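## Task

Push the keyboard's C3 key down most of its travel and keep it there while you sound D#4, then D4, then G4, then E4, in exactly that sequence; C3 may be released only after that. The lowest key, C3, is on the player's left and the highest, C5, on the player's right. A key counts as sounded once it goes most of the way down, and nothing confirms it. The run fails on a wrong note, on any note sounding a second time, on two keys sounding at the same moment, or on any note after E4. A result that holds only because the robot is still keeping something in place is not counted as done.

## Robot and tools

Robot. Two arms, left_arm and right_arm, face each other across a table. left_arm's base is on the +y side. The names are labels only, not image sides. Each arm ends in an identical five-finger right hand, so the two hands are not mirrored: every hand number and axis means the same on both. One likely approach is to have one hand hold C3 down while the other hand presses the melody keys one at a time, lifting fully off each key before pressing the next.

Frames. The world frame has its origin on the table top, midway between the arm bases, with +z up and the table at z = 0. Results report each hand point in this frame: position in metres, orientation as a wxyz quaternion, plus linear (m/s) and angular (rad/s) velocity. The hand point sits 0.05 m in front of the palm, where the index pad meets the thumb tip in a pinch. Its own axes are: +z along the straightened fingers, +y out of the palm, +x across the palm away from the thumb. Straight fingers reach 0.06 to 0.07 m past the point along +z. A rigid bracket on the little-finger side of the wrist can also strike things.

The row. Every motion command uses a row of 28 numbers, each in [-1, 1], always for both arms. Numbers 1 to 14 belong to left_arm and left_gripper, numbers 15 to 28 to right_arm and right_gripper, in this order within each block: dx, dy, dz, rx, ry, rz, little, ring, middle, index, thumb_bend, thumb_turn, force_limit, speed. dx to rz are an offset, not a pose: a displacement in the hand point's own axes, measured from its pose at the start of the action (for a call's first action, the last pose a result reported). A value of 1.0 means 0.6 m or 180 degrees; rx, ry, rz form a single rotation vector. Finger values are targets: +1 straight, -1 curled into the palm. thumb_bend +1 is straight, -1 fully bent; thumb_turn +1 places the thumb beside the palm, -1 in front of it. A pinch is roughly index -0.22, thumb_bend -0.75, thumb_turn -0.57. force_limit maps -1 to about 0 N and +1 to 10 N at the fingertip (15 N for the two thumb motors). speed maps -1 to nearly stopped and +1 to full speed (0.6 s for a full finger stroke). There is no "no change" value: to leave a hand alone, resend the eight hand numbers last executed for it, or before any, its hand_measured followed by its hand_force_limit and hand_speed. For an arm that should stay put, send zeros for its six pose numbers.

execute_actions(actions): a list of actions, each a list of up to 15 rows. Each row runs for one 1/30 s step; an action always lasts 15 steps (0.5 s), repeating its last row if shorter. Every row is measured from the action's starting pose, not from the previous row. Each step the controller clips the commanded pose to within 100 mm and 16 degrees of the measured pose, so large offsets take several actions. An empty list just returns the current state and images.

move(target, speed, stop_force, blocking): target is one 28-number row as above, its offsets taken from the pose in the latest result showing one. Both hand points travel straight lines that finish together, over 0.5 to 10 s. speed is top path speed in m/s, 0.002 to 0.5 (default 0.25); rotation is capped at twice that in rad/s. stop_force, optional, 9 to 40 N, one value for both arms: an arm whose wrist sensor feels that much extra resistance along its path for two steps backs up two steps and holds. Use it with a slow speed to land on keys gently; do not rely on it if the hand rotates during the move, and omit it when lifting off a key. blocking=false returns after 0.5 s and cannot be combined with stop_force; later moves or actions are refused until a result shows it finished. The result adds a move: line with each arm's ending (done, off_target, moving, held, contact, fault) and limits such as paced or held.

wait(seconds): 0 to 10, the robot keeps its last command. stop(): brakes a running move. zoom_image(camera, region): camera is cam_high, cam_left_wrist or cam_right_wrist; region is [x0, y0, x1, y1] in pixels of that 672x504 image, at most 504 by 504. show_instructions(): shows reference images. finished_scene(scene): ends scene 1 or 2 for good and reports success.

Results also give Hand target lines, joint positions and torques, Wrist force and Wrist torque along the end effector's axes (noisy, offset up to about 4 N, saturating near 50 N), a "pose unreachable" line when clearance checks alter a command, and per-hand hand_measured, hand_stopped_by (moving, target, force, stalled, fault) and hand_load_n, six values each in motor order.

Cautions. The arms are stiff: commanding even slightly past a firm surface can cause a fault, and fast touches hit harder. Contact torque at a joint's limit (136 N m for shoulder and elbow, 25.4 N m for wrists) or 150 N of outside force stops that arm for 10 seconds. Hot motors warn at 70 °C and brake at 85 °C, so avoid long hard presses. Never let the two arms collide or push on each other. Do not knock anything off the table.

Each tool is called after ">>>" by a JSON object that holds its "op" and its "data".

Reference images:

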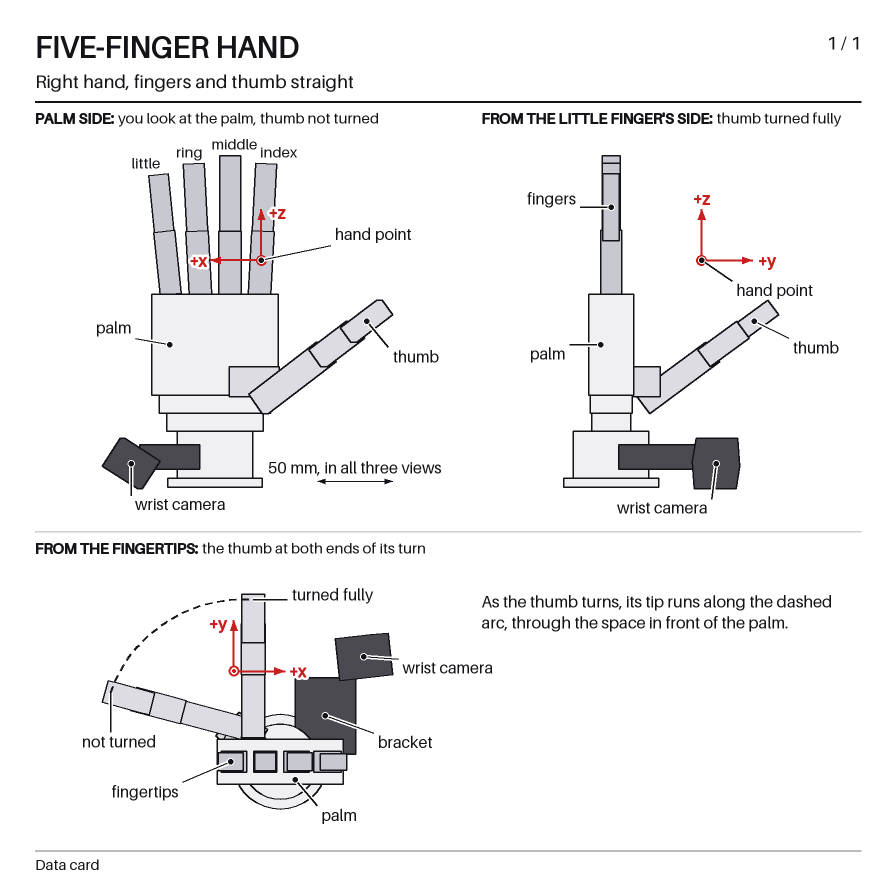

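## Session

>>> {"op": "execute_actions", "data": {"actions": []}}

Scene clock: 0.00 s.
left_arm: end_effector_position=(+0.2702, +0.4982, +0.4753) hand_measured=(+1.000, +1.000, +1.000, +1.000, +1.000, +1.000) hand_load_n=(+0.0, +0.0, +0.0, +0.0, +0.0, +0.0) hand_stopped_by=(target, target, target, target, target, target) hand_force_limit=0.00 hand_speed=-0.80 end_effector_quat_wxyz=(+0.007, +0.254, +0.967, +0.007) end_effector_velocity=(+0.000, -0.000, -0.000) end_effector_angular_velocity=(-0.000, +0.000, -0.000) | right_arm: end_effector_position=(+0.0964, -0.3058, +0.4840) hand_measured=(+1.000, +1.000, +1.000, +1.000, +1.000, +1.000) hand_load_n=(+0.0, +0.0, +0.0, +0.0, +0.0, +0.0) hand_stopped_by=(target, target, target, target, target, target) hand_force_limit=0.00 hand_speed=-0.80 end_effector_quat_wxyz=(-0.014, -0.378, +0.926, +0.004) end_effector_velocity=(-0.000, -0.001, +0.001) end_effector_angular_velocity=(+0.001, -0.003, -0.002)
Joint positions: left_arm=[ 0.566 -1.711  1.343  1.935  1.551 -1.897] | right_arm=[-1.195 -1.695  1.312  1.981  1.56  -1.878]
Joint velocities: left_arm=[-0.     0.     0.    -0.001  0.001  0.   ] | right_arm=[-0.001 -0.003  0.    -0.     0.     0.   ]
Joint torques (N m, as the arm reports them, + toward a larger angle): no reading
Motor temperatures (°C, as the motors report them): left_arm=[24 26 24 29 34 34] | right_arm=[27 25 28 34 37 32]
Wrist force (N, on the end effector, along its own x y z axes, offset not removed): no reading
Wrist torque (N m, same axes, about the end effector's origin, offset not removed): no reading
Hand target (left_arm): +0.270, +0.498, +0.475; +0.007, +0.254, +0.967, +0.007
Hand target (right_arm): +0.096, -0.306, +0.484; -0.014, -0.378, +0.926, +0.004

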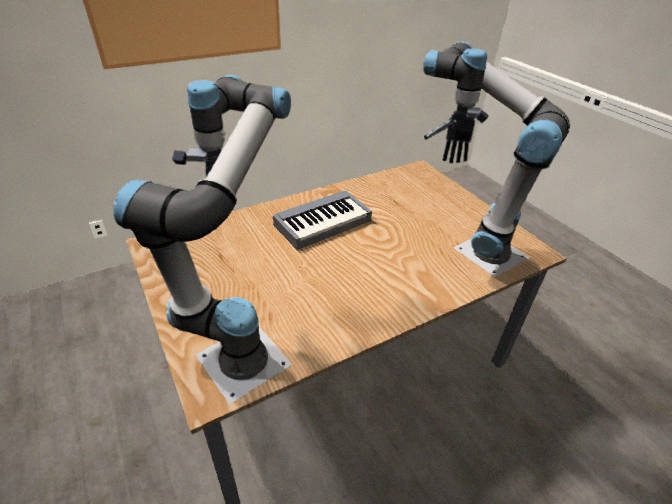

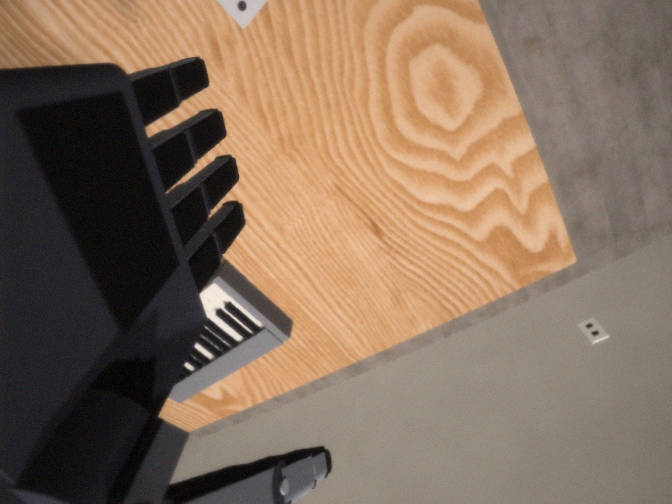

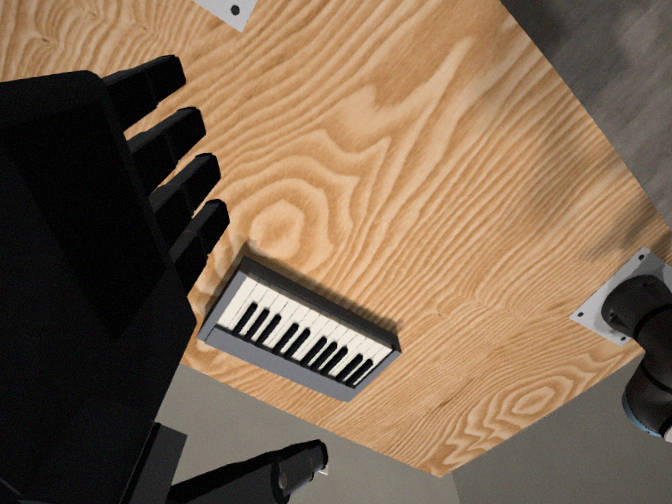

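>>> {"op": "zoom_image", "data": {"camera": "cam_right_wrist", "region": [190, 240, 410, 410]}}

>>> {"op": "zoom_image", "data": {"camera": "cam_high", "region": [264, 180, 384, 260]}}

Region (190, 240, 410, 410) of cam_right_wrist's 672x504 image, scaled by 2.291, with more detail than that image has; it fills the top 389 rows of this view, and the rest is white.

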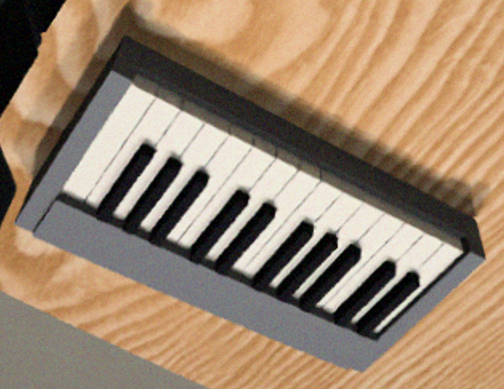

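Region (264, 180, 384, 260) of cam_high's 672x504 image, scaled by 4.200, with more detail than that image has.

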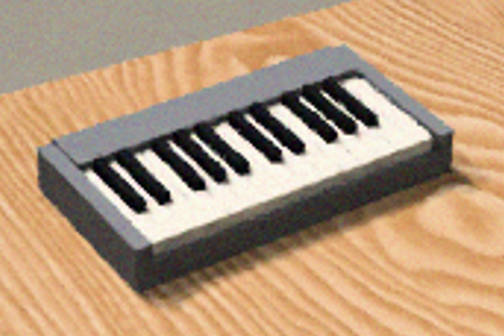

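>>> {"op": "move", "data": {"target": [-0.5845,-0.3108,0.6192,0.1660,-0.0449,-0.1860,0.66,-1,-1,-1,1,1,0,0.2,-0.6505,-0.0922,0.6555,0.2937,-0.1380,-0.2550,0.95,0.95,0.95,0.95,1,1,-0.4,-0.6], "speed": 0.3}}

Scene clock: 8.43 s.
left_arm: end_effector_position=(+0.4898, +0.1672, +0.1040) hand_measured=(+0.660, -1.000, -1.000, -1.000, +1.000, +1.000) hand_load_n=(+0.0, +0.0, +0.0, +0.0, +0.0, +0.0) hand_stopped_by=(target, target, target, target, target, target) hand_force_limit=0.00 hand_speed=0.20 end_effector_quat_wxyz=(-0.011, +0.039, -0.965, +0.259) end_effector_velocity=(+0.001, -0.001, -0.002) end_effector_angular_velocity=(-0.001, +0.001, +0.001) | right_arm: end_effector_position=(+0.4018, -0.0726, +0.0809) hand_measured=(+0.950, +0.950, +0.950, +0.950, +1.000, +1.000) hand_load_n=(+0.0, +0.0, +0.0, +0.0, +0.0, +0.0) hand_stopped_by=(target, target, target, target, target, target) hand_force_limit=-0.40 hand_speed=-0.60 end_effector_quat_wxyz=(+0.340, -0.652, +0.602, -0.312) end_effector_velocity=(+0.001, +0.002, -0.002) end_effector_angular_velocity=(+0.001, -0.004, +0.006)
Joint positions: left_arm=[ 0.628 -0.918  1.201  0.876  1.904 -2.499] | right_arm=[-0.823 -1.01   1.478  0.299  2.168 -2.642]
Joint velocities: left_arm=[-0.001  0.005 -0.002 -0.003  0.    -0.002] | right_arm=[ 0.     0.002  0.003 -0.012 -0.002 -0.007]
Joint torques (N m, as the arm reports them, + toward a larger angle): left_arm=[ -6.15 -33.82 -25.16  -0.68   3.02  -2.62] | right_arm=[ -7.13 -31.92  -3.66  -2.08  -1.77  -2.16]
Motor temperatures (°C, as the motors report them): left_arm=[24 26 24 29 34 34] | right_arm=[27 25 28 34 37 32]
Wrist force (N, on the end effector, along its own x y z axes, offset not removed): left_arm=[0.5 -0.1 0.1] | right_arm=[-0.7 0.8 0.1]
Wrist torque (N m, same axes, about the end effector's origin, offset not removed): left_arm=[-0.25 -0.27 -0.11] | right_arm=[0.08 0.03 -0.10]
Hand target (left_arm): +0.490, +0.167, +0.104; +0.011, -0.039, +0.965, -0.259
Hand target (right_arm): +0.402, -0.073, +0.081; -0.340, +0.652, -0.601, +0.312
Off the commanded pose (left_arm): 0.001 m, 0 deg.
Off the commanded pose (right_arm): 0.001 m, 0 deg.
move: done
camera_calibration (this result's frames):
cam_left_wrist: T_world_to_cam=[[0.00932323, 0.848164, -0.529651, -0.0876661], [0.836288, 0.283772, 0.469143, -0.505078], [0.548211, -0.447315, -0.706664, 0.0149829], [0, 0, 0, 1]] pos_world=[0.414994, 0.224384, 0.201109]
cam_right_wrist: T_world_to_cam=[[-0.585602, 0.0516691, -0.80895, 0.297104], [-0.446446, 0.812408, 0.375073, 0.213416], [0.676577, 0.580796, -0.45268, -0.0593071], [0, 0, 0, 1]] pos_world=[0.309389, -0.154286, 0.133449]

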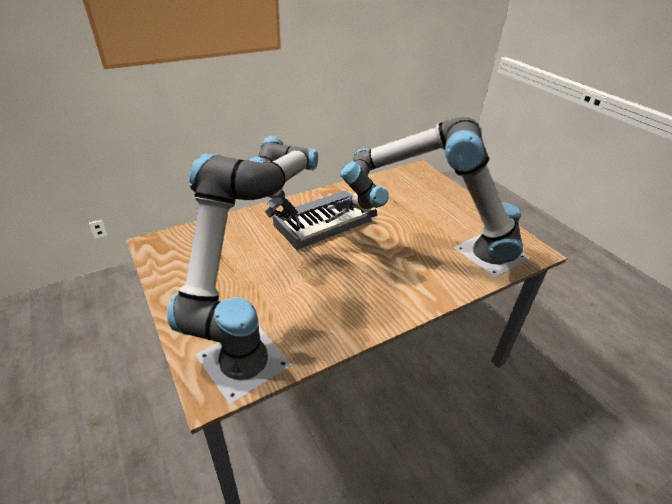

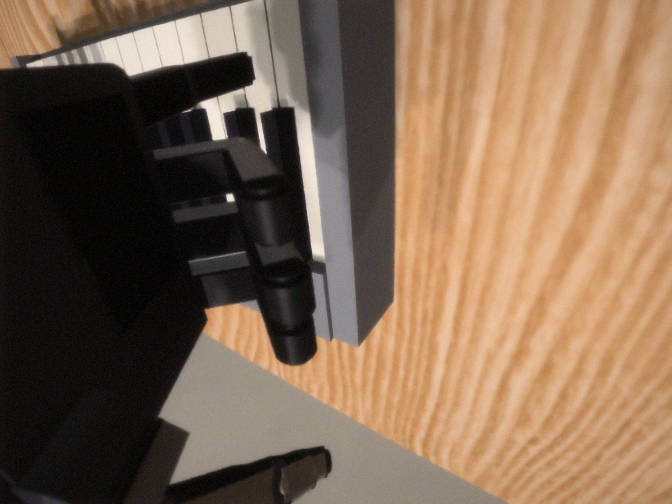

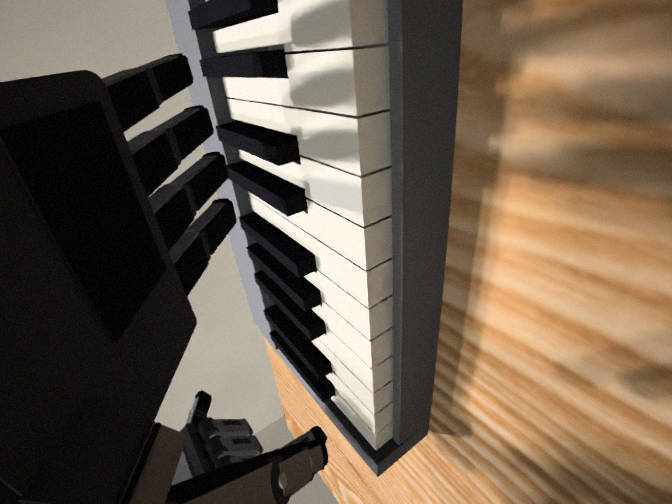

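>>> {"op": "zoom_image", "data": {"camera": "cam_right_wrist", "region": [170, 40, 420, 290]}}

>>> {"op": "zoom_image", "data": {"camera": "cam_left_wrist", "region": [170, 0, 410, 180]}}

>>> {"op": "zoom_image", "data": {"camera": "cam_high", "region": [260, 180, 390, 260]}}

Region (170, 40, 420, 290) of cam_right_wrist's 672x504 image, scaled by 2.016, with more detail than that image has.

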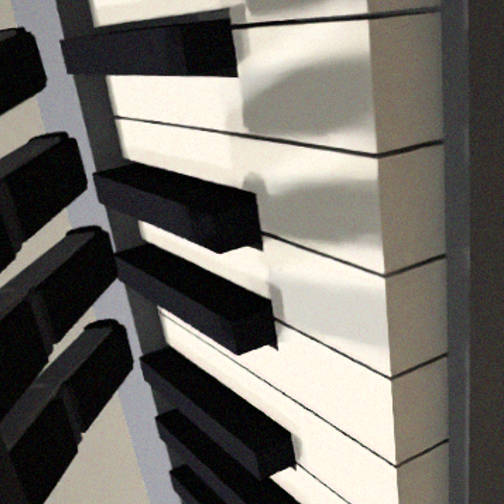

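Region (170, 0, 410, 180) of cam_left_wrist's 672x504 image, scaled by 2.100, with more detail than that image has; it fills the top 378 rows of this view, and the rest is white.

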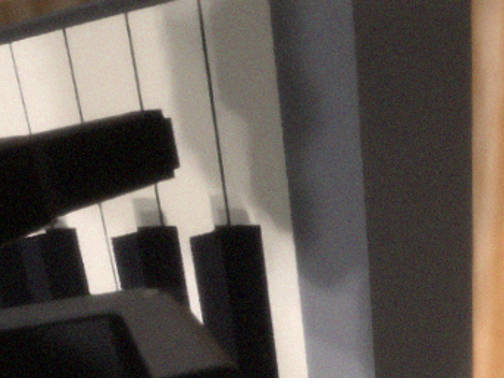

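Region (260, 180, 390, 260) of cam_high's 672x504 image, scaled by 3.877, with more detail than that image has; it fills the top 310 rows of this view, and the rest is white.

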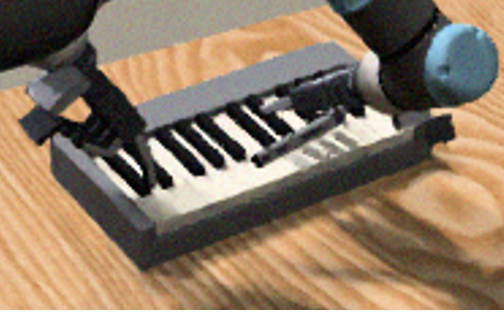

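>>> {"op": "move", "data": {"target": [0.0062,0.0172,0.0152,0,0,0,0.55,-1,-1,-1,1,1,0,0.2,0.0083,0.0102,0.0233,0,0,0,0.95,0.95,0.95,0.95,1,1,-0.4,-0.6], "speed": 0.05}}

>>> {"op": "zoom_image", "data": {"camera": "cam_left_wrist", "region": [170, 0, 410, 180]}}

>>> {"op": "zoom_image", "data": {"camera": "cam_right_wrist", "region": [150, 40, 400, 290]}}

>>> {"op": "zoom_image", "data": {"camera": "cam_high", "region": [270, 195, 350, 250]}}

Scene clock: 11.57 s.
left_arm: end_effector_position=(+0.4857, +0.1712, +0.0911) hand_measured=(+0.550, -1.000, -1.000, -1.000, +1.000, +1.000) hand_load_n=(+0.0, +0.0, +0.0, +0.0, +0.0, +0.0) hand_stopped_by=(target, target, target, target, target, target) hand_force_limit=0.00 hand_speed=0.20 end_effector_quat_wxyz=(-0.011, +0.039, -0.965, +0.259) end_effector_velocity=(+0.000, +0.002, -0.001) end_effector_angular_velocity=(-0.000, -0.000, +0.002) | right_arm: end_effector_position=(+0.4101, -0.0769, +0.0680) hand_measured=(+0.950, +0.950, +0.950, +0.950, +1.000, +1.000) hand_load_n=(+0.0, +0.0, +0.0, +0.0, +0.0, +0.0) hand_stopped_by=(target, target, target, target, target, target) hand_force_limit=-0.40 hand_speed=-0.60 end_effector_quat_wxyz=(+0.340, -0.652, +0.602, -0.312) end_effector_velocity=(-0.000, +0.001, -0.002) end_effector_angular_velocity=(-0.000, +0.001, +0.003)
Joint positions: left_arm=[ 0.628 -0.922  1.242  0.839  1.904 -2.499] | right_arm=[-0.841 -0.997  1.493  0.263  2.155 -2.657]
Joint velocities: left_arm=[ 0.002 -0.001  0.005 -0.004  0.     0.   ] | right_arm=[ 0.001  0.003  0.001 -0.005 -0.001 -0.001]
Joint torques (N m, as the arm reports them, + toward a larger angle): left_arm=[  8.38 -50.08 -10.63  -0.65   1.57   2.45] | right_arm=[ -8.59 -31.87  -3.2   -1.93  -1.63  -2.12]
Motor temperatures (°C, as the motors report them): left_arm=[24 26 24 29 34 34] | right_arm=[27 25 28 34 37 32]
Wrist force (N, on the end effector, along its own x y z axes, offset not removed): left_arm=[1.1 0.5 -0.6] | right_arm=[0.4 1.4 -0.1]
Wrist torque (N m, same axes, about the end effector's origin, offset not removed): left_arm=[-0.20 -0.37 0.00] | right_arm=[0.24 -0.03 0.04]
Hand target (left_arm): +0.486, +0.171, +0.091; +0.011, -0.039, +0.965, -0.259
Hand target (right_arm): +0.410, -0.077, +0.068; -0.340, +0.652, -0.602, +0.312
Off the commanded pose (left_arm): 0.000 m, 0 deg.
Off the commanded pose (right_arm): 0.000 m, 0 deg.
move: done
camera_calibration (this result's frames):
cam_left_wrist: T_world_to_cam=[[0.00930039, 0.848163, -0.529654, -0.0978665], [0.836322, 0.283762, 0.469089, -0.496789], [0.548159, -0.447324, -0.706698, 0.00990054], [0, 0, 0, 1]] pos_world=[0.410959, 0.228405, 0.188199]
cam_right_wrist: T_world_to_cam=[[-0.585581, 0.0516544, -0.808966, 0.291702], [-0.446448, 0.812421, 0.375042, 0.225401], [0.676594, 0.580779, -0.452678, -0.0682555], [0, 0, 0, 1]] pos_world=[0.317626, -0.158546, 0.120545]

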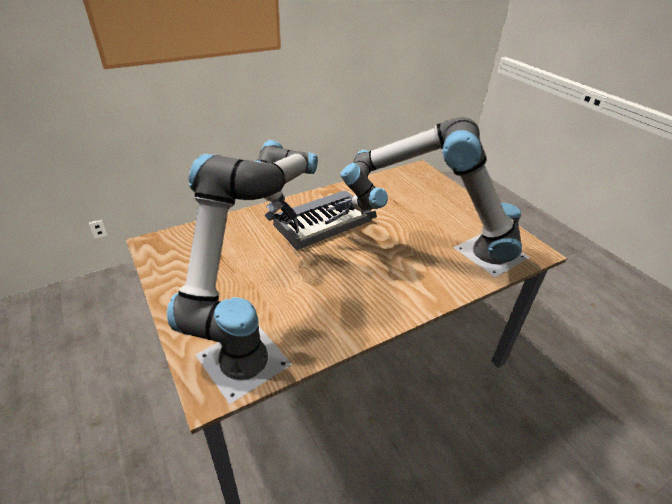

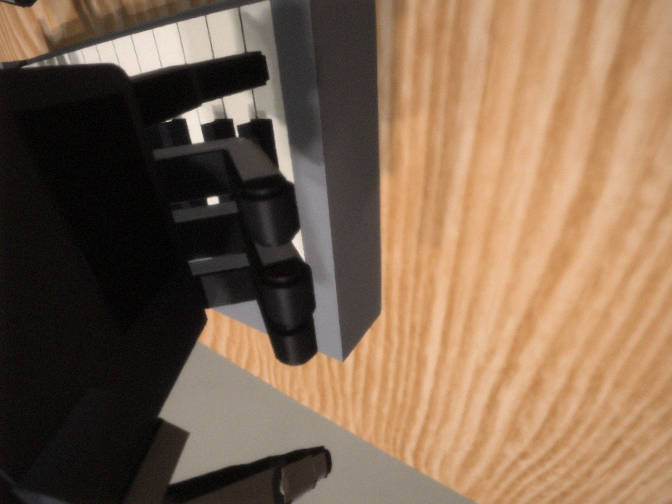

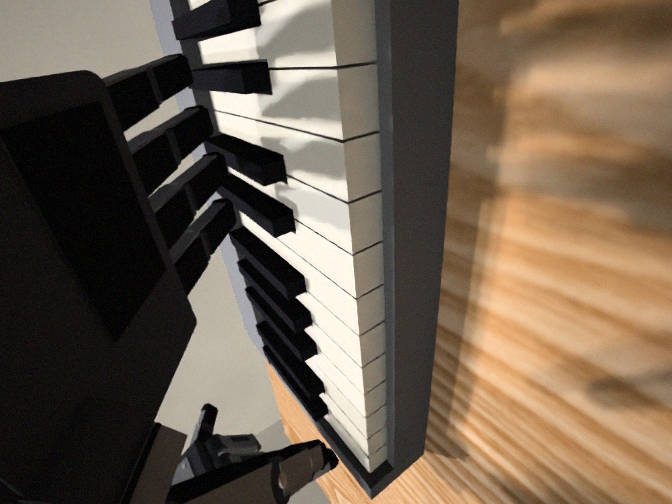

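Region (170, 0, 410, 180) of cam_left_wrist's 672x504 image, scaled by 2.100, with more detail than that image has; it fills the top 378 rows of this view, and the rest is white.

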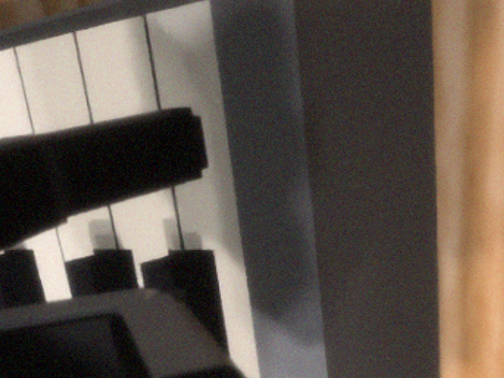

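Region (150, 40, 400, 290) of cam_right_wrist's 672x504 image, scaled by 2.016, with more detail than that image has.

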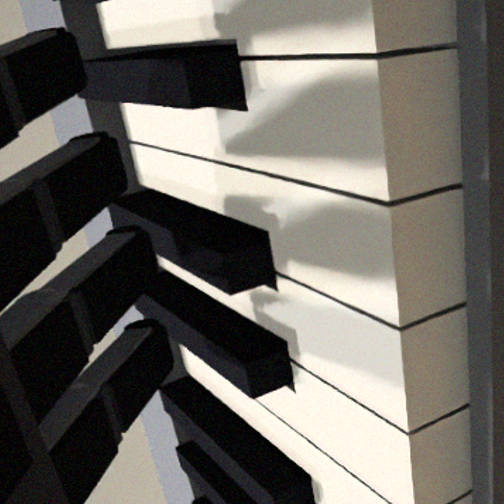

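Region (270, 195, 350, 250) of cam_high's 672x504 image, scaled by 6.300, with more detail than that image has; it fills the top 346 rows of this view, and the rest is white.

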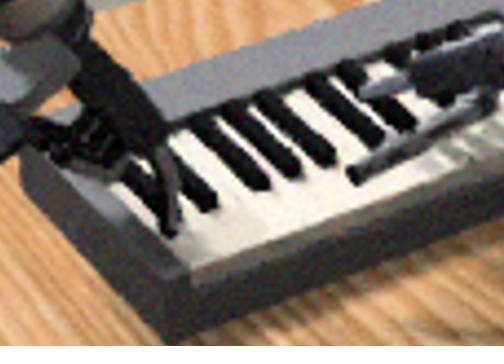

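>>> {"op": "move", "data": {"target": [0,0.00833,0.01443,0,0,0,0.55,-1,-1,-1,1,1,0,0.2,0,0,0,0,0,0,0.95,0.95,0.95,0.95,1,1,-0.4,-0.6], "speed": 0.03, "stop_force": 9}}

>>> {"op": "zoom_image", "data": {"camera": "cam_left_wrist", "region": [170, 0, 410, 180]}}

>>> {"op": "zoom_image", "data": {"camera": "cam_right_wrist", "region": [290, 390, 430, 504]}}

>>> {"op": "zoom_image", "data": {"camera": "cam_high", "region": [275, 205, 325, 250]}}

Scene clock: 12.83 s.
left_arm: end_effector_position=(+0.4857, +0.1712, +0.0814) hand_measured=(+0.550, -1.000, -1.000, -1.000, +1.000, +1.000) hand_load_n=(+6.5, +0.0, +0.0, +0.0, +0.0, +0.0) hand_stopped_by=(target, target, target, target, target, target) hand_force_limit=0.00 hand_speed=0.20 end_effector_quat_wxyz=(-0.011, +0.039, -0.965, +0.259) end_effector_velocity=(-0.001, -0.000, -0.002) end_effector_angular_velocity=(+0.001, +0.001, -0.001) | right_arm: end_effector_position=(+0.4100, -0.0769, +0.0678) hand_measured=(+0.950, +0.950, +0.950, +0.950, +1.000, +1.000) hand_load_n=(+0.0, +0.0, +0.0, +0.0, +0.0, +0.0) hand_stopped_by=(target, target, target, target, target, target) hand_force_limit=-0.40 hand_speed=-0.60 end_effector_quat_wxyz=(+0.340, -0.652, +0.602, -0.312) end_effector_velocity=(+0.000, +0.001, +0.001) end_effector_angular_velocity=(+0.004, -0.002, -0.002)
Joint positions: left_arm=[ 0.628 -0.914  1.255  0.818  1.904 -2.499] | right_arm=[-0.841 -0.997  1.493  0.263  2.155 -2.657]
Joint velocities: left_arm=[-0.001  0.002  0.003 -0.004  0.    -0.   ] | right_arm=[ 0.    -0.001 -0.001 -0.     0.001  0.003]
Joint torques (N m, as the arm reports them, + toward a larger angle): left_arm=[  3.42 -27.14  -8.16   0.87  -2.09   2.33] | right_arm=[ 11.41 -49.77 -28.01   3.48   2.5    1.92]
Motor temperatures (°C, as the motors report them): left_arm=[24 26 24 29 34 34] | right_arm=[27 25 28 34 37 32]
Wrist force (N, on the end effector, along its own x y z axes, offset not removed): left_arm=[0.7 -11.4 -4.0] | right_arm=[-0.1 1.9 0.0]
Wrist torque (N m, same axes, about the end effector's origin, offset not removed): left_arm=[-0.05 -0.09 -0.73] | right_arm=[0.24 -0.01 -0.02]
Hand target (left_arm): +0.486, +0.171, +0.081; +0.011, -0.039, +0.965, -0.259
Hand target (right_arm): +0.410, -0.077, +0.068; -0.340, +0.652, -0.602, +0.312
Off the commanded pose (left_arm): 0.000 m, 0 deg.
Off the commanded pose (right_arm): 0.000 m, 0 deg.
move: done
camera_calibration (this result's frames):
cam_left_wrist: T_world_to_cam=[[0.00935505, 0.84811, -0.529738, -0.103011], [0.836273, 0.28381, 0.469147, -0.492229], [0.548233, -0.447395, -0.706596, 0.00298965], [0, 0, 0, 1]] pos_world=[0.410962, 0.228402, 0.178471]
cam_right_wrist: T_world_to_cam=[[-0.585756, 0.0514574, -0.808853, 0.291624], [-0.446435, 0.812454, 0.374986, 0.225481], [0.676451, 0.58075, -0.452927, -0.0682026], [0, 0, 0, 1]] pos_world=[0.317619, -0.15859, 0.120437]

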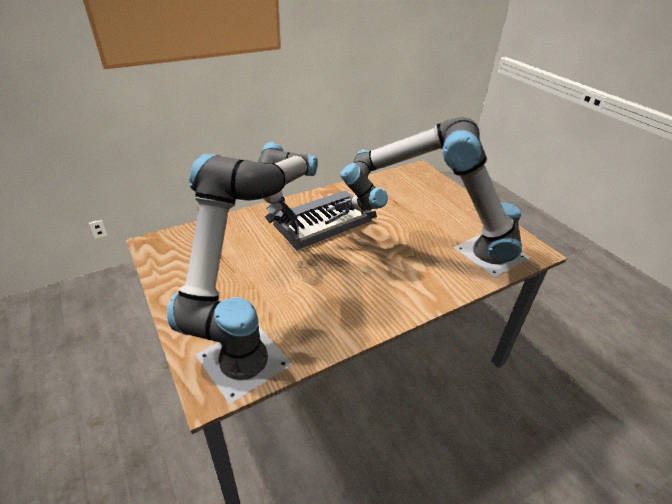

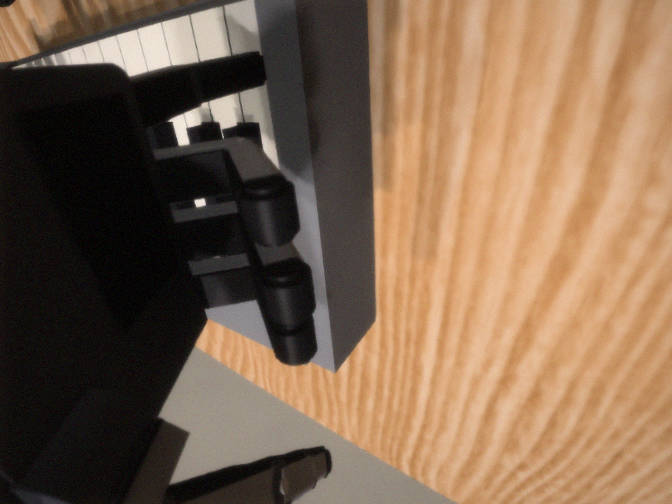

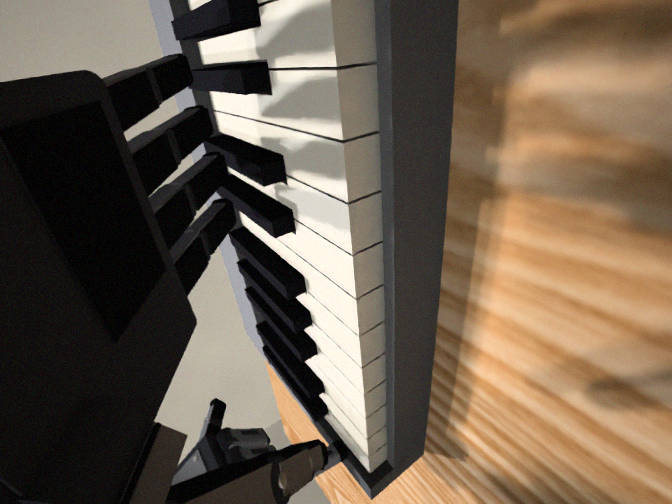

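Region (170, 0, 410, 180) of cam_left_wrist's 672x504 image, scaled by 2.100, with more detail than that image has; it fills the top 378 rows of this view, and the rest is white.

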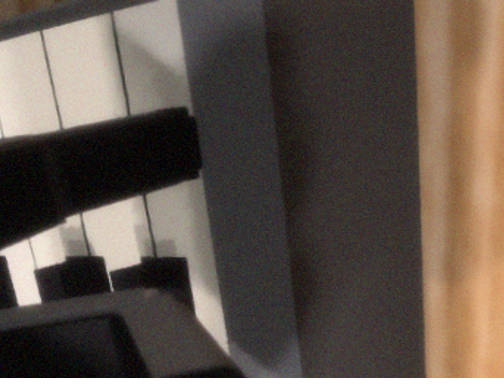

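Region (290, 390, 430, 504) of cam_right_wrist's 672x504 image, scaled by 3.600, with more detail than that image has; it fills the top 410 rows of this view, and the rest is white.

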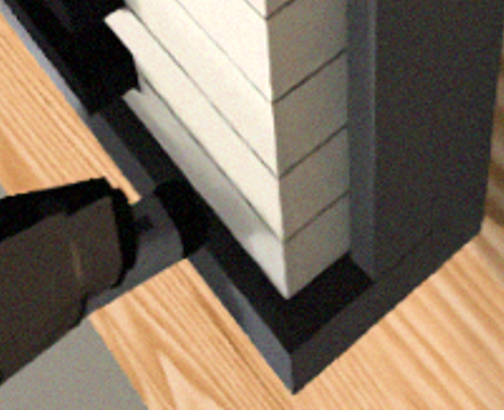

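Region (275, 205, 325, 250) of cam_high's 672x504 image, scaled by 10.080, with more detail than that image has; it fills the top 454 rows of this view, and the rest is white.

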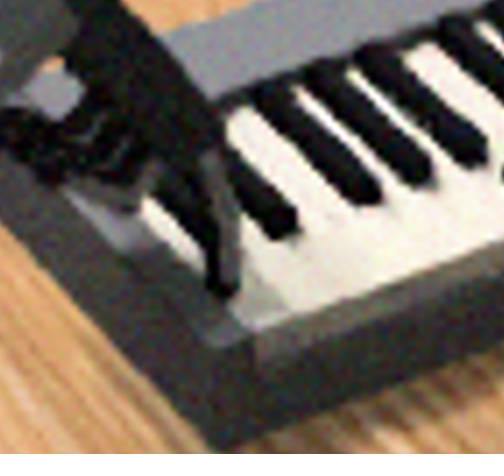

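>>> {"op": "move", "data": {"target": [0,-0.0101,0.00583,0,0,0,0.55,-1,-1,-1,1,1,0,0.2,0,0,0,0,0,0,0.95,0.95,0.95,0.95,1,1,-0.4,-0.6], "speed": 0.03}}

>>> {"op": "zoom_image", "data": {"camera": "cam_left_wrist", "region": [170, 0, 410, 180]}}

>>> {"op": "zoom_image", "data": {"camera": "cam_right_wrist", "region": [290, 390, 430, 504]}}

Scene clock: 13.80 s.
left_arm: end_effector_position=(+0.4863, +0.1644, +0.0814) hand_measured=(+0.550, -1.000, -1.000, -1.000, +1.000, +1.000) hand_load_n=(+0.0, +0.0, +0.0, +0.0, +0.0, +0.0) hand_stopped_by=(target, target, target, target, target, target) hand_force_limit=0.00 hand_speed=0.20 end_effector_quat_wxyz=(-0.011, +0.039, -0.965, +0.259) end_effector_velocity=(+0.000, -0.002, +0.001) end_effector_angular_velocity=(+0.000, +0.001, +0.000) | right_arm: end_effector_position=(+0.4100, -0.0769, +0.0679) hand_measured=(+0.950, +0.950, +0.950, +0.950, +1.000, +1.000) hand_load_n=(+0.0, +0.0, +0.0, +0.0, +0.0, +0.0) hand_stopped_by=(target, target, target, target, target, target) hand_force_limit=-0.40 hand_speed=-0.60 end_effector_quat_wxyz=(+0.340, -0.652, +0.602, -0.312) end_effector_velocity=(-0.000, -0.000, +0.001) end_effector_angular_velocity=(+0.000, -0.001, +0.000)
Joint positions: left_arm=[ 0.62  -0.905  1.239  0.822  1.901 -2.507] | right_arm=[-0.841 -0.997  1.493  0.263  2.155 -2.657]
Joint velocities: left_arm=[-0.002  0.002 -0.005  0.003 -0.001 -0.002] | right_arm=[-0.    -0.002  0.     0.001 -0.    -0.001]
Joint torques (N m, as the arm reports them, + toward a larger angle): left_arm=[ -9.29 -33.63 -25.64   4.5   -2.39  -2.31] | right_arm=[  2.5  -54.76 -11.11   3.17  -0.93  -0.42]
Motor temperatures (°C, as the motors report them): left_arm=[24 26 24 29 34 34] | right_arm=[27 25 28 34 37 32]
Wrist force (N, on the end effector, along its own x y z axes, offset not removed): left_arm=[1.6 -0.3 -1.5] | right_arm=[0.6 1.0 2.0]
Wrist torque (N m, same axes, about the end effector's origin, offset not removed): left_arm=[-0.28 -0.24 -0.06] | right_arm=[0.00 -0.18 0.04]
Hand target (left_arm): +0.486, +0.164, +0.081; +0.011, -0.039, +0.965, -0.259
Hand target (right_arm): +0.410, -0.077, +0.068; -0.340, +0.652, -0.602, +0.312
Off the commanded pose (left_arm): 0.000 m, 0 deg.
Off the commanded pose (right_arm): 0.000 m, 0 deg.
move: done
camera_calibration (this result's frames):
cam_left_wrist: T_world_to_cam=[[0.00935926, 0.848104, -0.529746, -0.0972815], [0.836266, 0.283817, 0.469156, -0.490754], [0.548244, -0.4474, -0.706584, -0.000349307], [0, 0, 0, 1]] pos_world=[0.411503, 0.221633, 0.178459]
cam_right_wrist: T_world_to_cam=[[-0.585659, 0.0515729, -0.808915, 0.291647], [-0.44641, 0.81246, 0.375002, 0.225432], [0.676552, 0.580731, -0.452802, -0.0682623], [0, 0, 0, 1]] pos_world=[0.317623, -0.158553, 0.120471]

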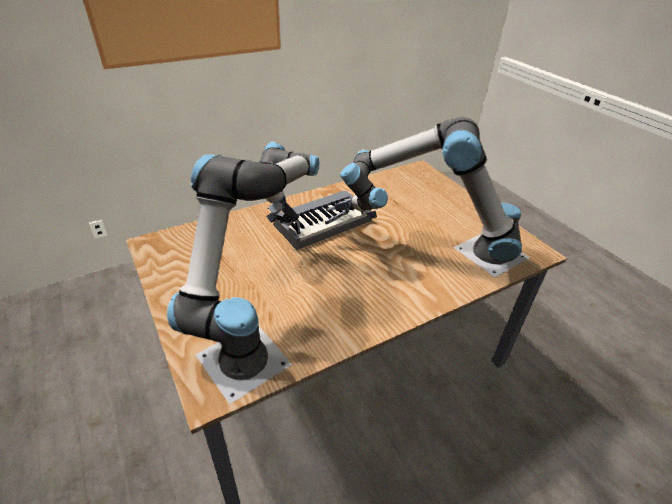

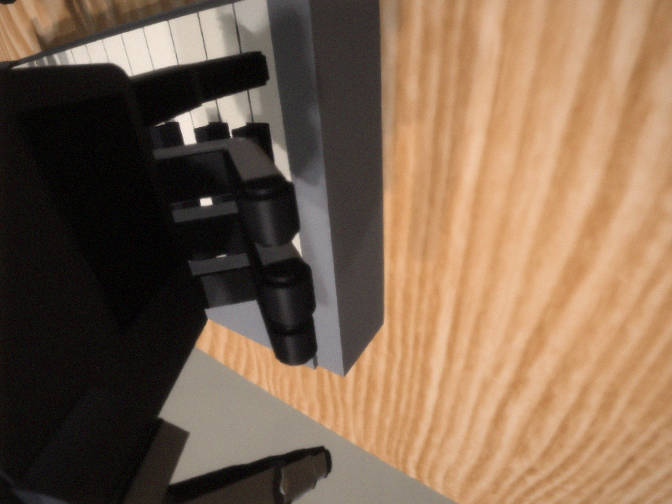

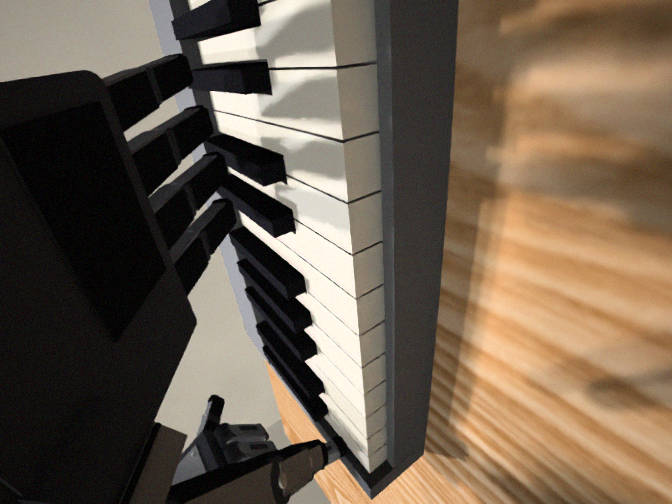

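Region (170, 0, 410, 180) of cam_left_wrist's 672x504 image, scaled by 2.100, with more detail than that image has; it fills the top 378 rows of this view, and the rest is white.

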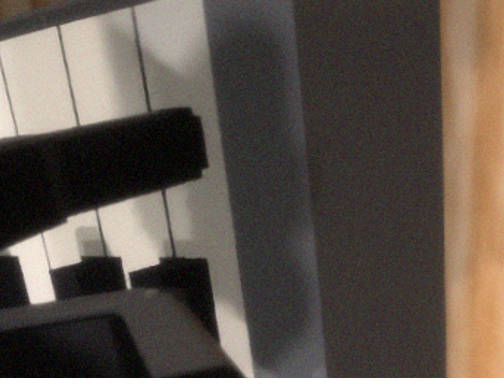

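Region (290, 390, 430, 504) of cam_right_wrist's 672x504 image, scaled by 3.600, with more detail than that image has; it fills the top 410 rows of this view, and the rest is white.

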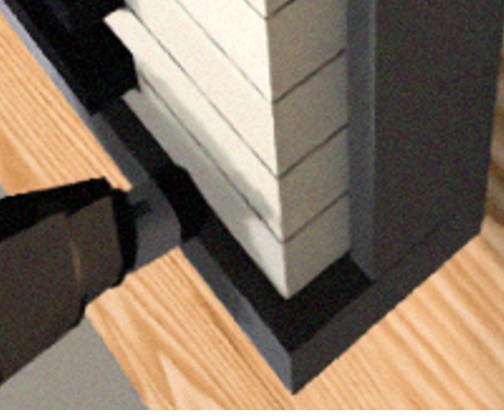

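>>> {"op": "move", "data": {"target": [0,0.0133,0.0231,0,0,0,0.55,-1,-1,-1,1,1,0,0.2,0,0,0,0,0,0,0.95,0.95,0.95,0.95,1,1,-0.4,-0.6], "speed": 0.012, "stop_force": 9}}

>>> {"op": "zoom_image", "data": {"camera": "cam_left_wrist", "region": [170, 0, 410, 180]}}

>>> {"op": "zoom_image", "data": {"camera": "cam_right_wrist", "region": [290, 390, 430, 504]}}

Scene clock: 15.30 s.
left_arm: end_effector_position=(+0.4862, +0.1644, +0.0700) hand_measured=(+0.550, -1.000, -1.000, -1.000, +1.000, +1.000) hand_load_n=(+0.5, +0.0, +0.0, +0.0, +0.0, +0.0) hand_stopped_by=(target, target, target, target, target, target) hand_force_limit=0.00 hand_speed=0.20 end_effector_quat_wxyz=(-0.010, +0.039, -0.965, +0.259) end_effector_velocity=(+0.001, +0.002, +0.004) end_effector_angular_velocity=(+0.002, +0.001, +0.004) | right_arm: end_effector_position=(+0.4100, -0.0769, +0.0679) hand_measured=(+0.950, +0.950, +0.950, +0.950, +1.000, +1.000) hand_load_n=(+0.0, +0.0, +0.0, +0.0, +0.0, +0.0) hand_stopped_by=(target, target, target, target, target, target) hand_force_limit=-0.40 hand_speed=-0.60 end_effector_quat_wxyz=(+0.340, -0.652, +0.602, -0.312) end_effector_velocity=(+0.000, -0.000, -0.000) end_effector_angular_velocity=(-0.001, -0.000, -0.000)
Joint positions: left_arm=[ 0.62  -0.896  1.253  0.799  1.901 -2.507] | right_arm=[-0.841 -0.997  1.493  0.263  2.155 -2.657]
Joint velocities: left_arm=[ 0.004 -0.003 -0.006  0.011 -0.001 -0.   ] | right_arm=[-0.     0.     0.    -0.     0.001 -0.001]
Joint torques (N m, as the arm reports them, + toward a larger angle): left_arm=[  7.61 -43.05 -20.39   3.73  -2.05   2.73] | right_arm=[  0.28 -54.6   -3.25   3.     2.69  -1.93]
Motor temperatures (°C, as the motors report them): left_arm=[24 26 24 29 34 34] | right_arm=[27 25 28 34 37 32]
Wrist force (N, on the end effector, along its own x y z axes, offset not removed): left_arm=[2.6 -7.5 -14.3] | right_arm=[0.4 1.6 0.5]
Wrist torque (N m, same axes, about the end effector's origin, offset not removed): left_arm=[0.58 0.52 -0.51] | right_arm=[0.18 -0.11 0.02]
Hand target (left_arm): +0.486, +0.164, +0.071; +0.011, -0.039, +0.965, -0.259
Hand target (right_arm): +0.410, -0.077, +0.068; -0.340, +0.652, -0.602, +0.312
Off the commanded pose (left_arm): 0.005 m, 0 deg.
Off the commanded pose (right_arm): 0.000 m, 0 deg.
move: contact (left_arm)
camera_calibration (this result's frames):
cam_left_wrist: T_world_to_cam=[[0.00917211, 0.848177, -0.529634, -0.103191], [0.836392, 0.283786, 0.46895, -0.485396], [0.548055, -0.447283, -0.706805, -0.0082529], [0, 0, 0, 1]] pos_world=[0.41145, 0.221582, 0.16714]
cam_right_wrist: T_world_to_cam=[[-0.585674, 0.0515713, -0.808904, 0.291647], [-0.446424, 0.812443, 0.375023, 0.225428], [0.676529, 0.580755, -0.452804, -0.0682533], [0, 0, 0, 1]] pos_world=[0.317622, -0.158549, 0.120469]

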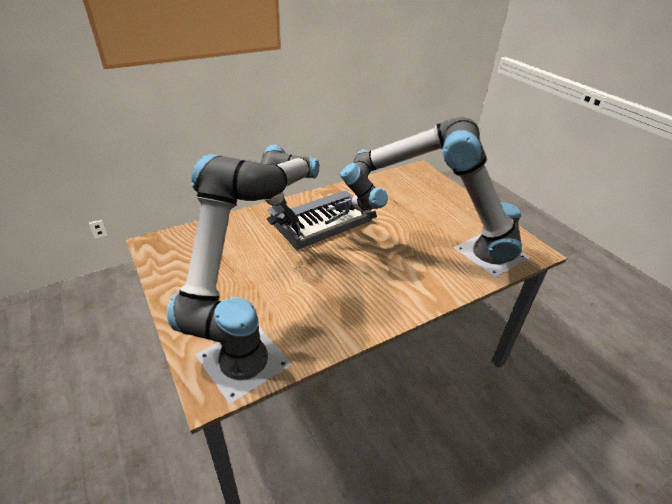

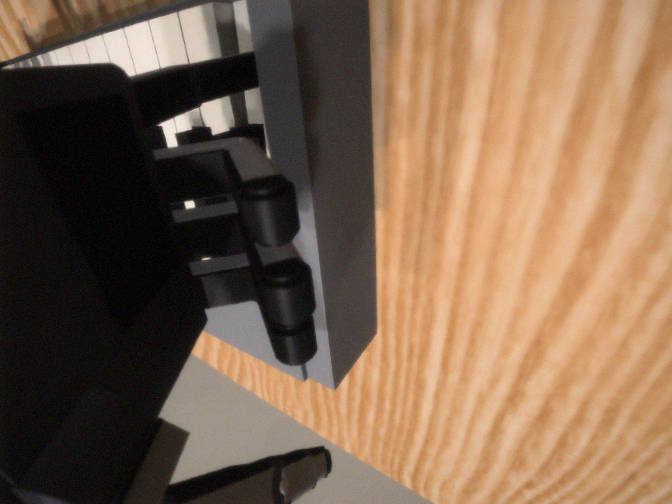

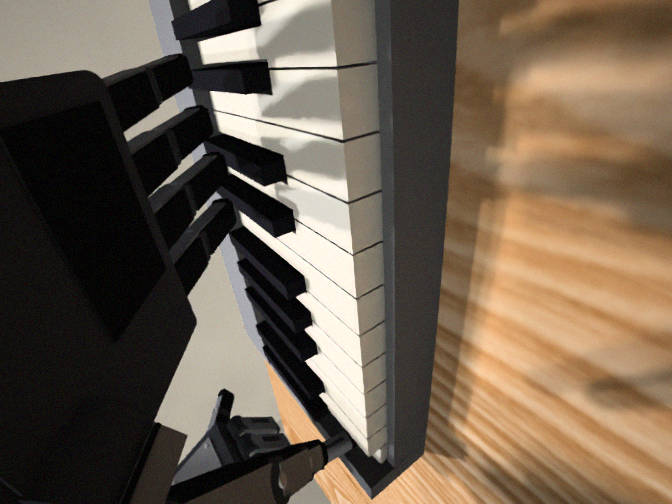

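Region (170, 0, 410, 180) of cam_left_wrist's 672x504 image, scaled by 2.100, with more detail than that image has; it fills the top 378 rows of this view, and the rest is white.

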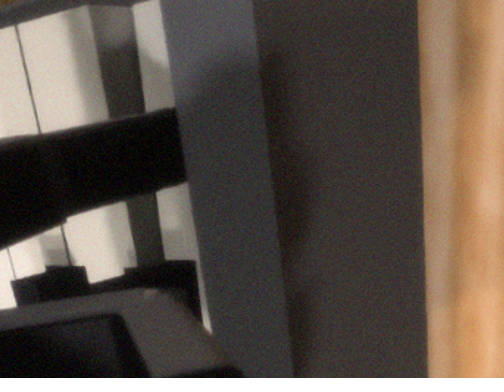

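Region (290, 390, 430, 504) of cam_right_wrist's 672x504 image, scaled by 3.600, with more detail than that image has; it fills the top 410 rows of this view, and the rest is white.

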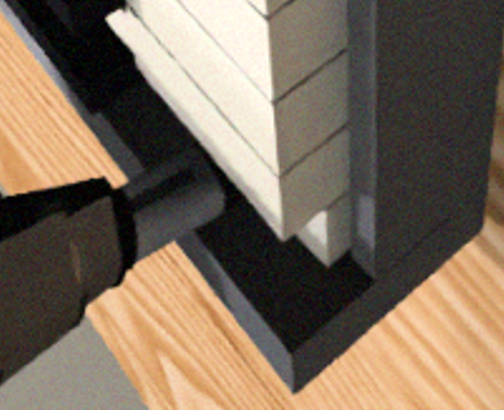

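>>> {"op": "execute_actions", "data": {"actions": []}}

Scene clock: 18.83 s.
left_arm: end_effector_position=(+0.4863, +0.1643, +0.0706) hand_measured=(+0.550, -1.000, -1.000, -1.000, +1.000, +1.000) hand_load_n=(+0.5, +0.0, +0.0, +0.0, +0.0, +0.0) hand_stopped_by=(target, target, target, target, target, target) hand_force_limit=0.00 hand_speed=0.20 end_effector_quat_wxyz=(-0.011, +0.039, -0.965, +0.259) end_effector_velocity=(-0.000, +0.000, -0.000) end_effector_angular_velocity=(+0.001, +0.002, +0.000) | right_arm: end_effector_position=(+0.4100, -0.0769, +0.0679) hand_measured=(+0.950, +0.950, +0.950, +0.950, +1.000, +1.000) hand_load_n=(+0.0, +0.0, +0.0, +0.0, +0.0, +0.0) hand_stopped_by=(target, target, target, target, target, target) hand_force_limit=-0.40 hand_speed=-0.60 end_effector_quat_wxyz=(+0.340, -0.652, +0.602, -0.312) end_effector_velocity=(+0.001, -0.000, +0.001) end_effector_angular_velocity=(+0.002, -0.001, -0.002)
Joint positions: left_arm=[ 0.62  -0.896  1.253  0.8    1.901 -2.507] | right_arm=[-0.841 -0.997  1.493  0.263  2.155 -2.657]
Joint velocities: left_arm=[0.    0.    0.    0.002 0.    0.   ] | right_arm=[-0.001 -0.001 -0.    -0.    -0.     0.001]
Joint torques (N m, as the arm reports them, + toward a larger angle): left_arm=[ -9.48 -46.92 -24.1    3.88  -3.2   -2.35] | right_arm=[  0.63 -54.24  -4.22   2.9    2.63  -1.96]
Motor temperatures (°C, as the motors report them): left_arm=[24 26 24 29 34 34] | right_arm=[27 25 28 34 37 32]
Wrist force (N, on the end effector, along its own x y z axes, offset not removed): left_arm=[1.3 -3.5 -8.0] | right_arm=[2.1 3.0 -0.1]
Wrist torque (N m, same axes, about the end effector's origin, offset not removed): left_arm=[0.37 0.40 -0.35] | right_arm=[0.47 -0.33 0.22]
Hand target (left_arm): +0.486, +0.164, +0.071; +0.011, -0.039, +0.965, -0.259
Hand target (right_arm): +0.410, -0.077, +0.068; -0.340, +0.652, -0.602, +0.312
Off the commanded pose (left_arm): 0.005 m, 0 deg.
Off the commanded pose (right_arm): 0.000 m, 0 deg.
camera_calibration (this result's frames):
cam_left_wrist: T_world_to_cam=[[0.00931614, 0.848103, -0.52975, -0.10287], [0.836247, 0.283865, 0.46916, -0.485686], [0.548274, -0.447372, -0.706579, -0.00797479], [0, 0, 0, 1]] pos_world=[0.411484, 0.221546, 0.167734]
cam_right_wrist: T_world_to_cam=[[-0.585659, 0.051573, -0.808915, 0.291647], [-0.44641, 0.81246, 0.375002, 0.225432], [0.676551, 0.580731, -0.452802, -0.0682622], [0, 0, 0, 1]] pos_world=[0.317623, -0.158553, 0.120471]

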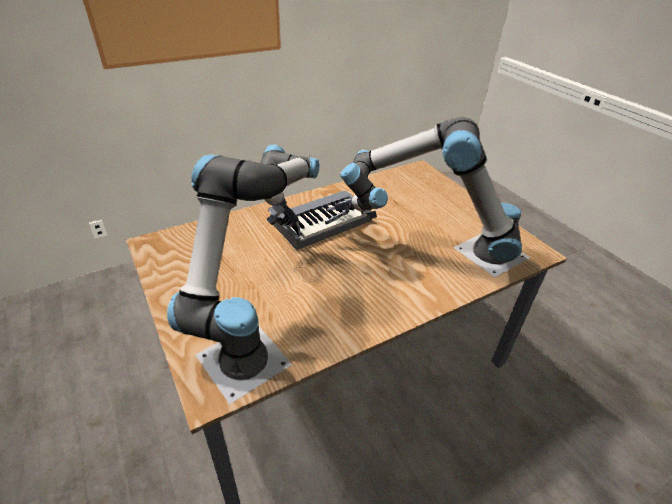

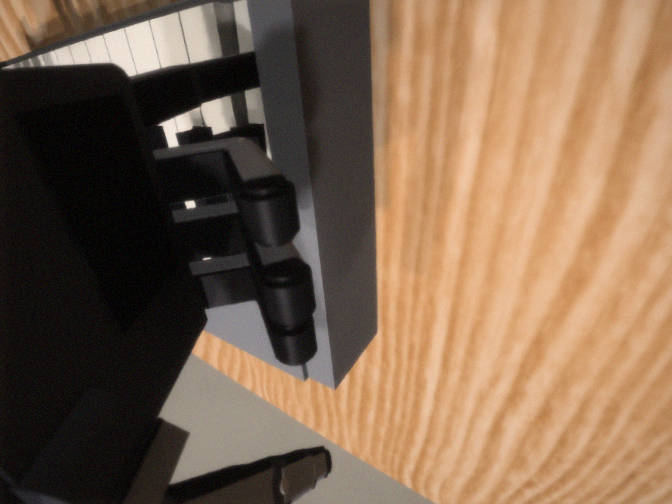

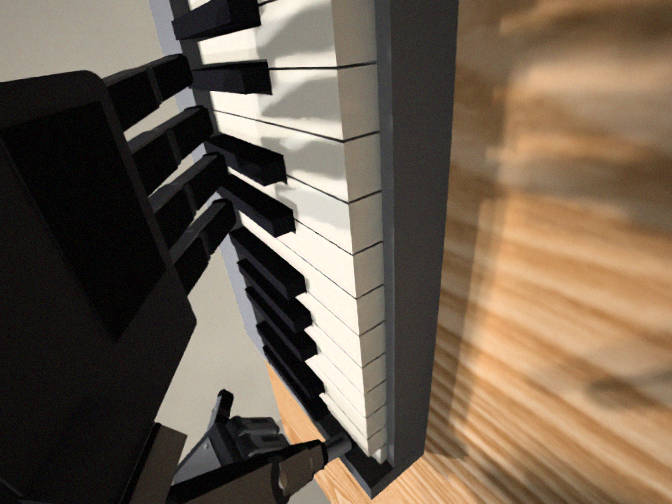

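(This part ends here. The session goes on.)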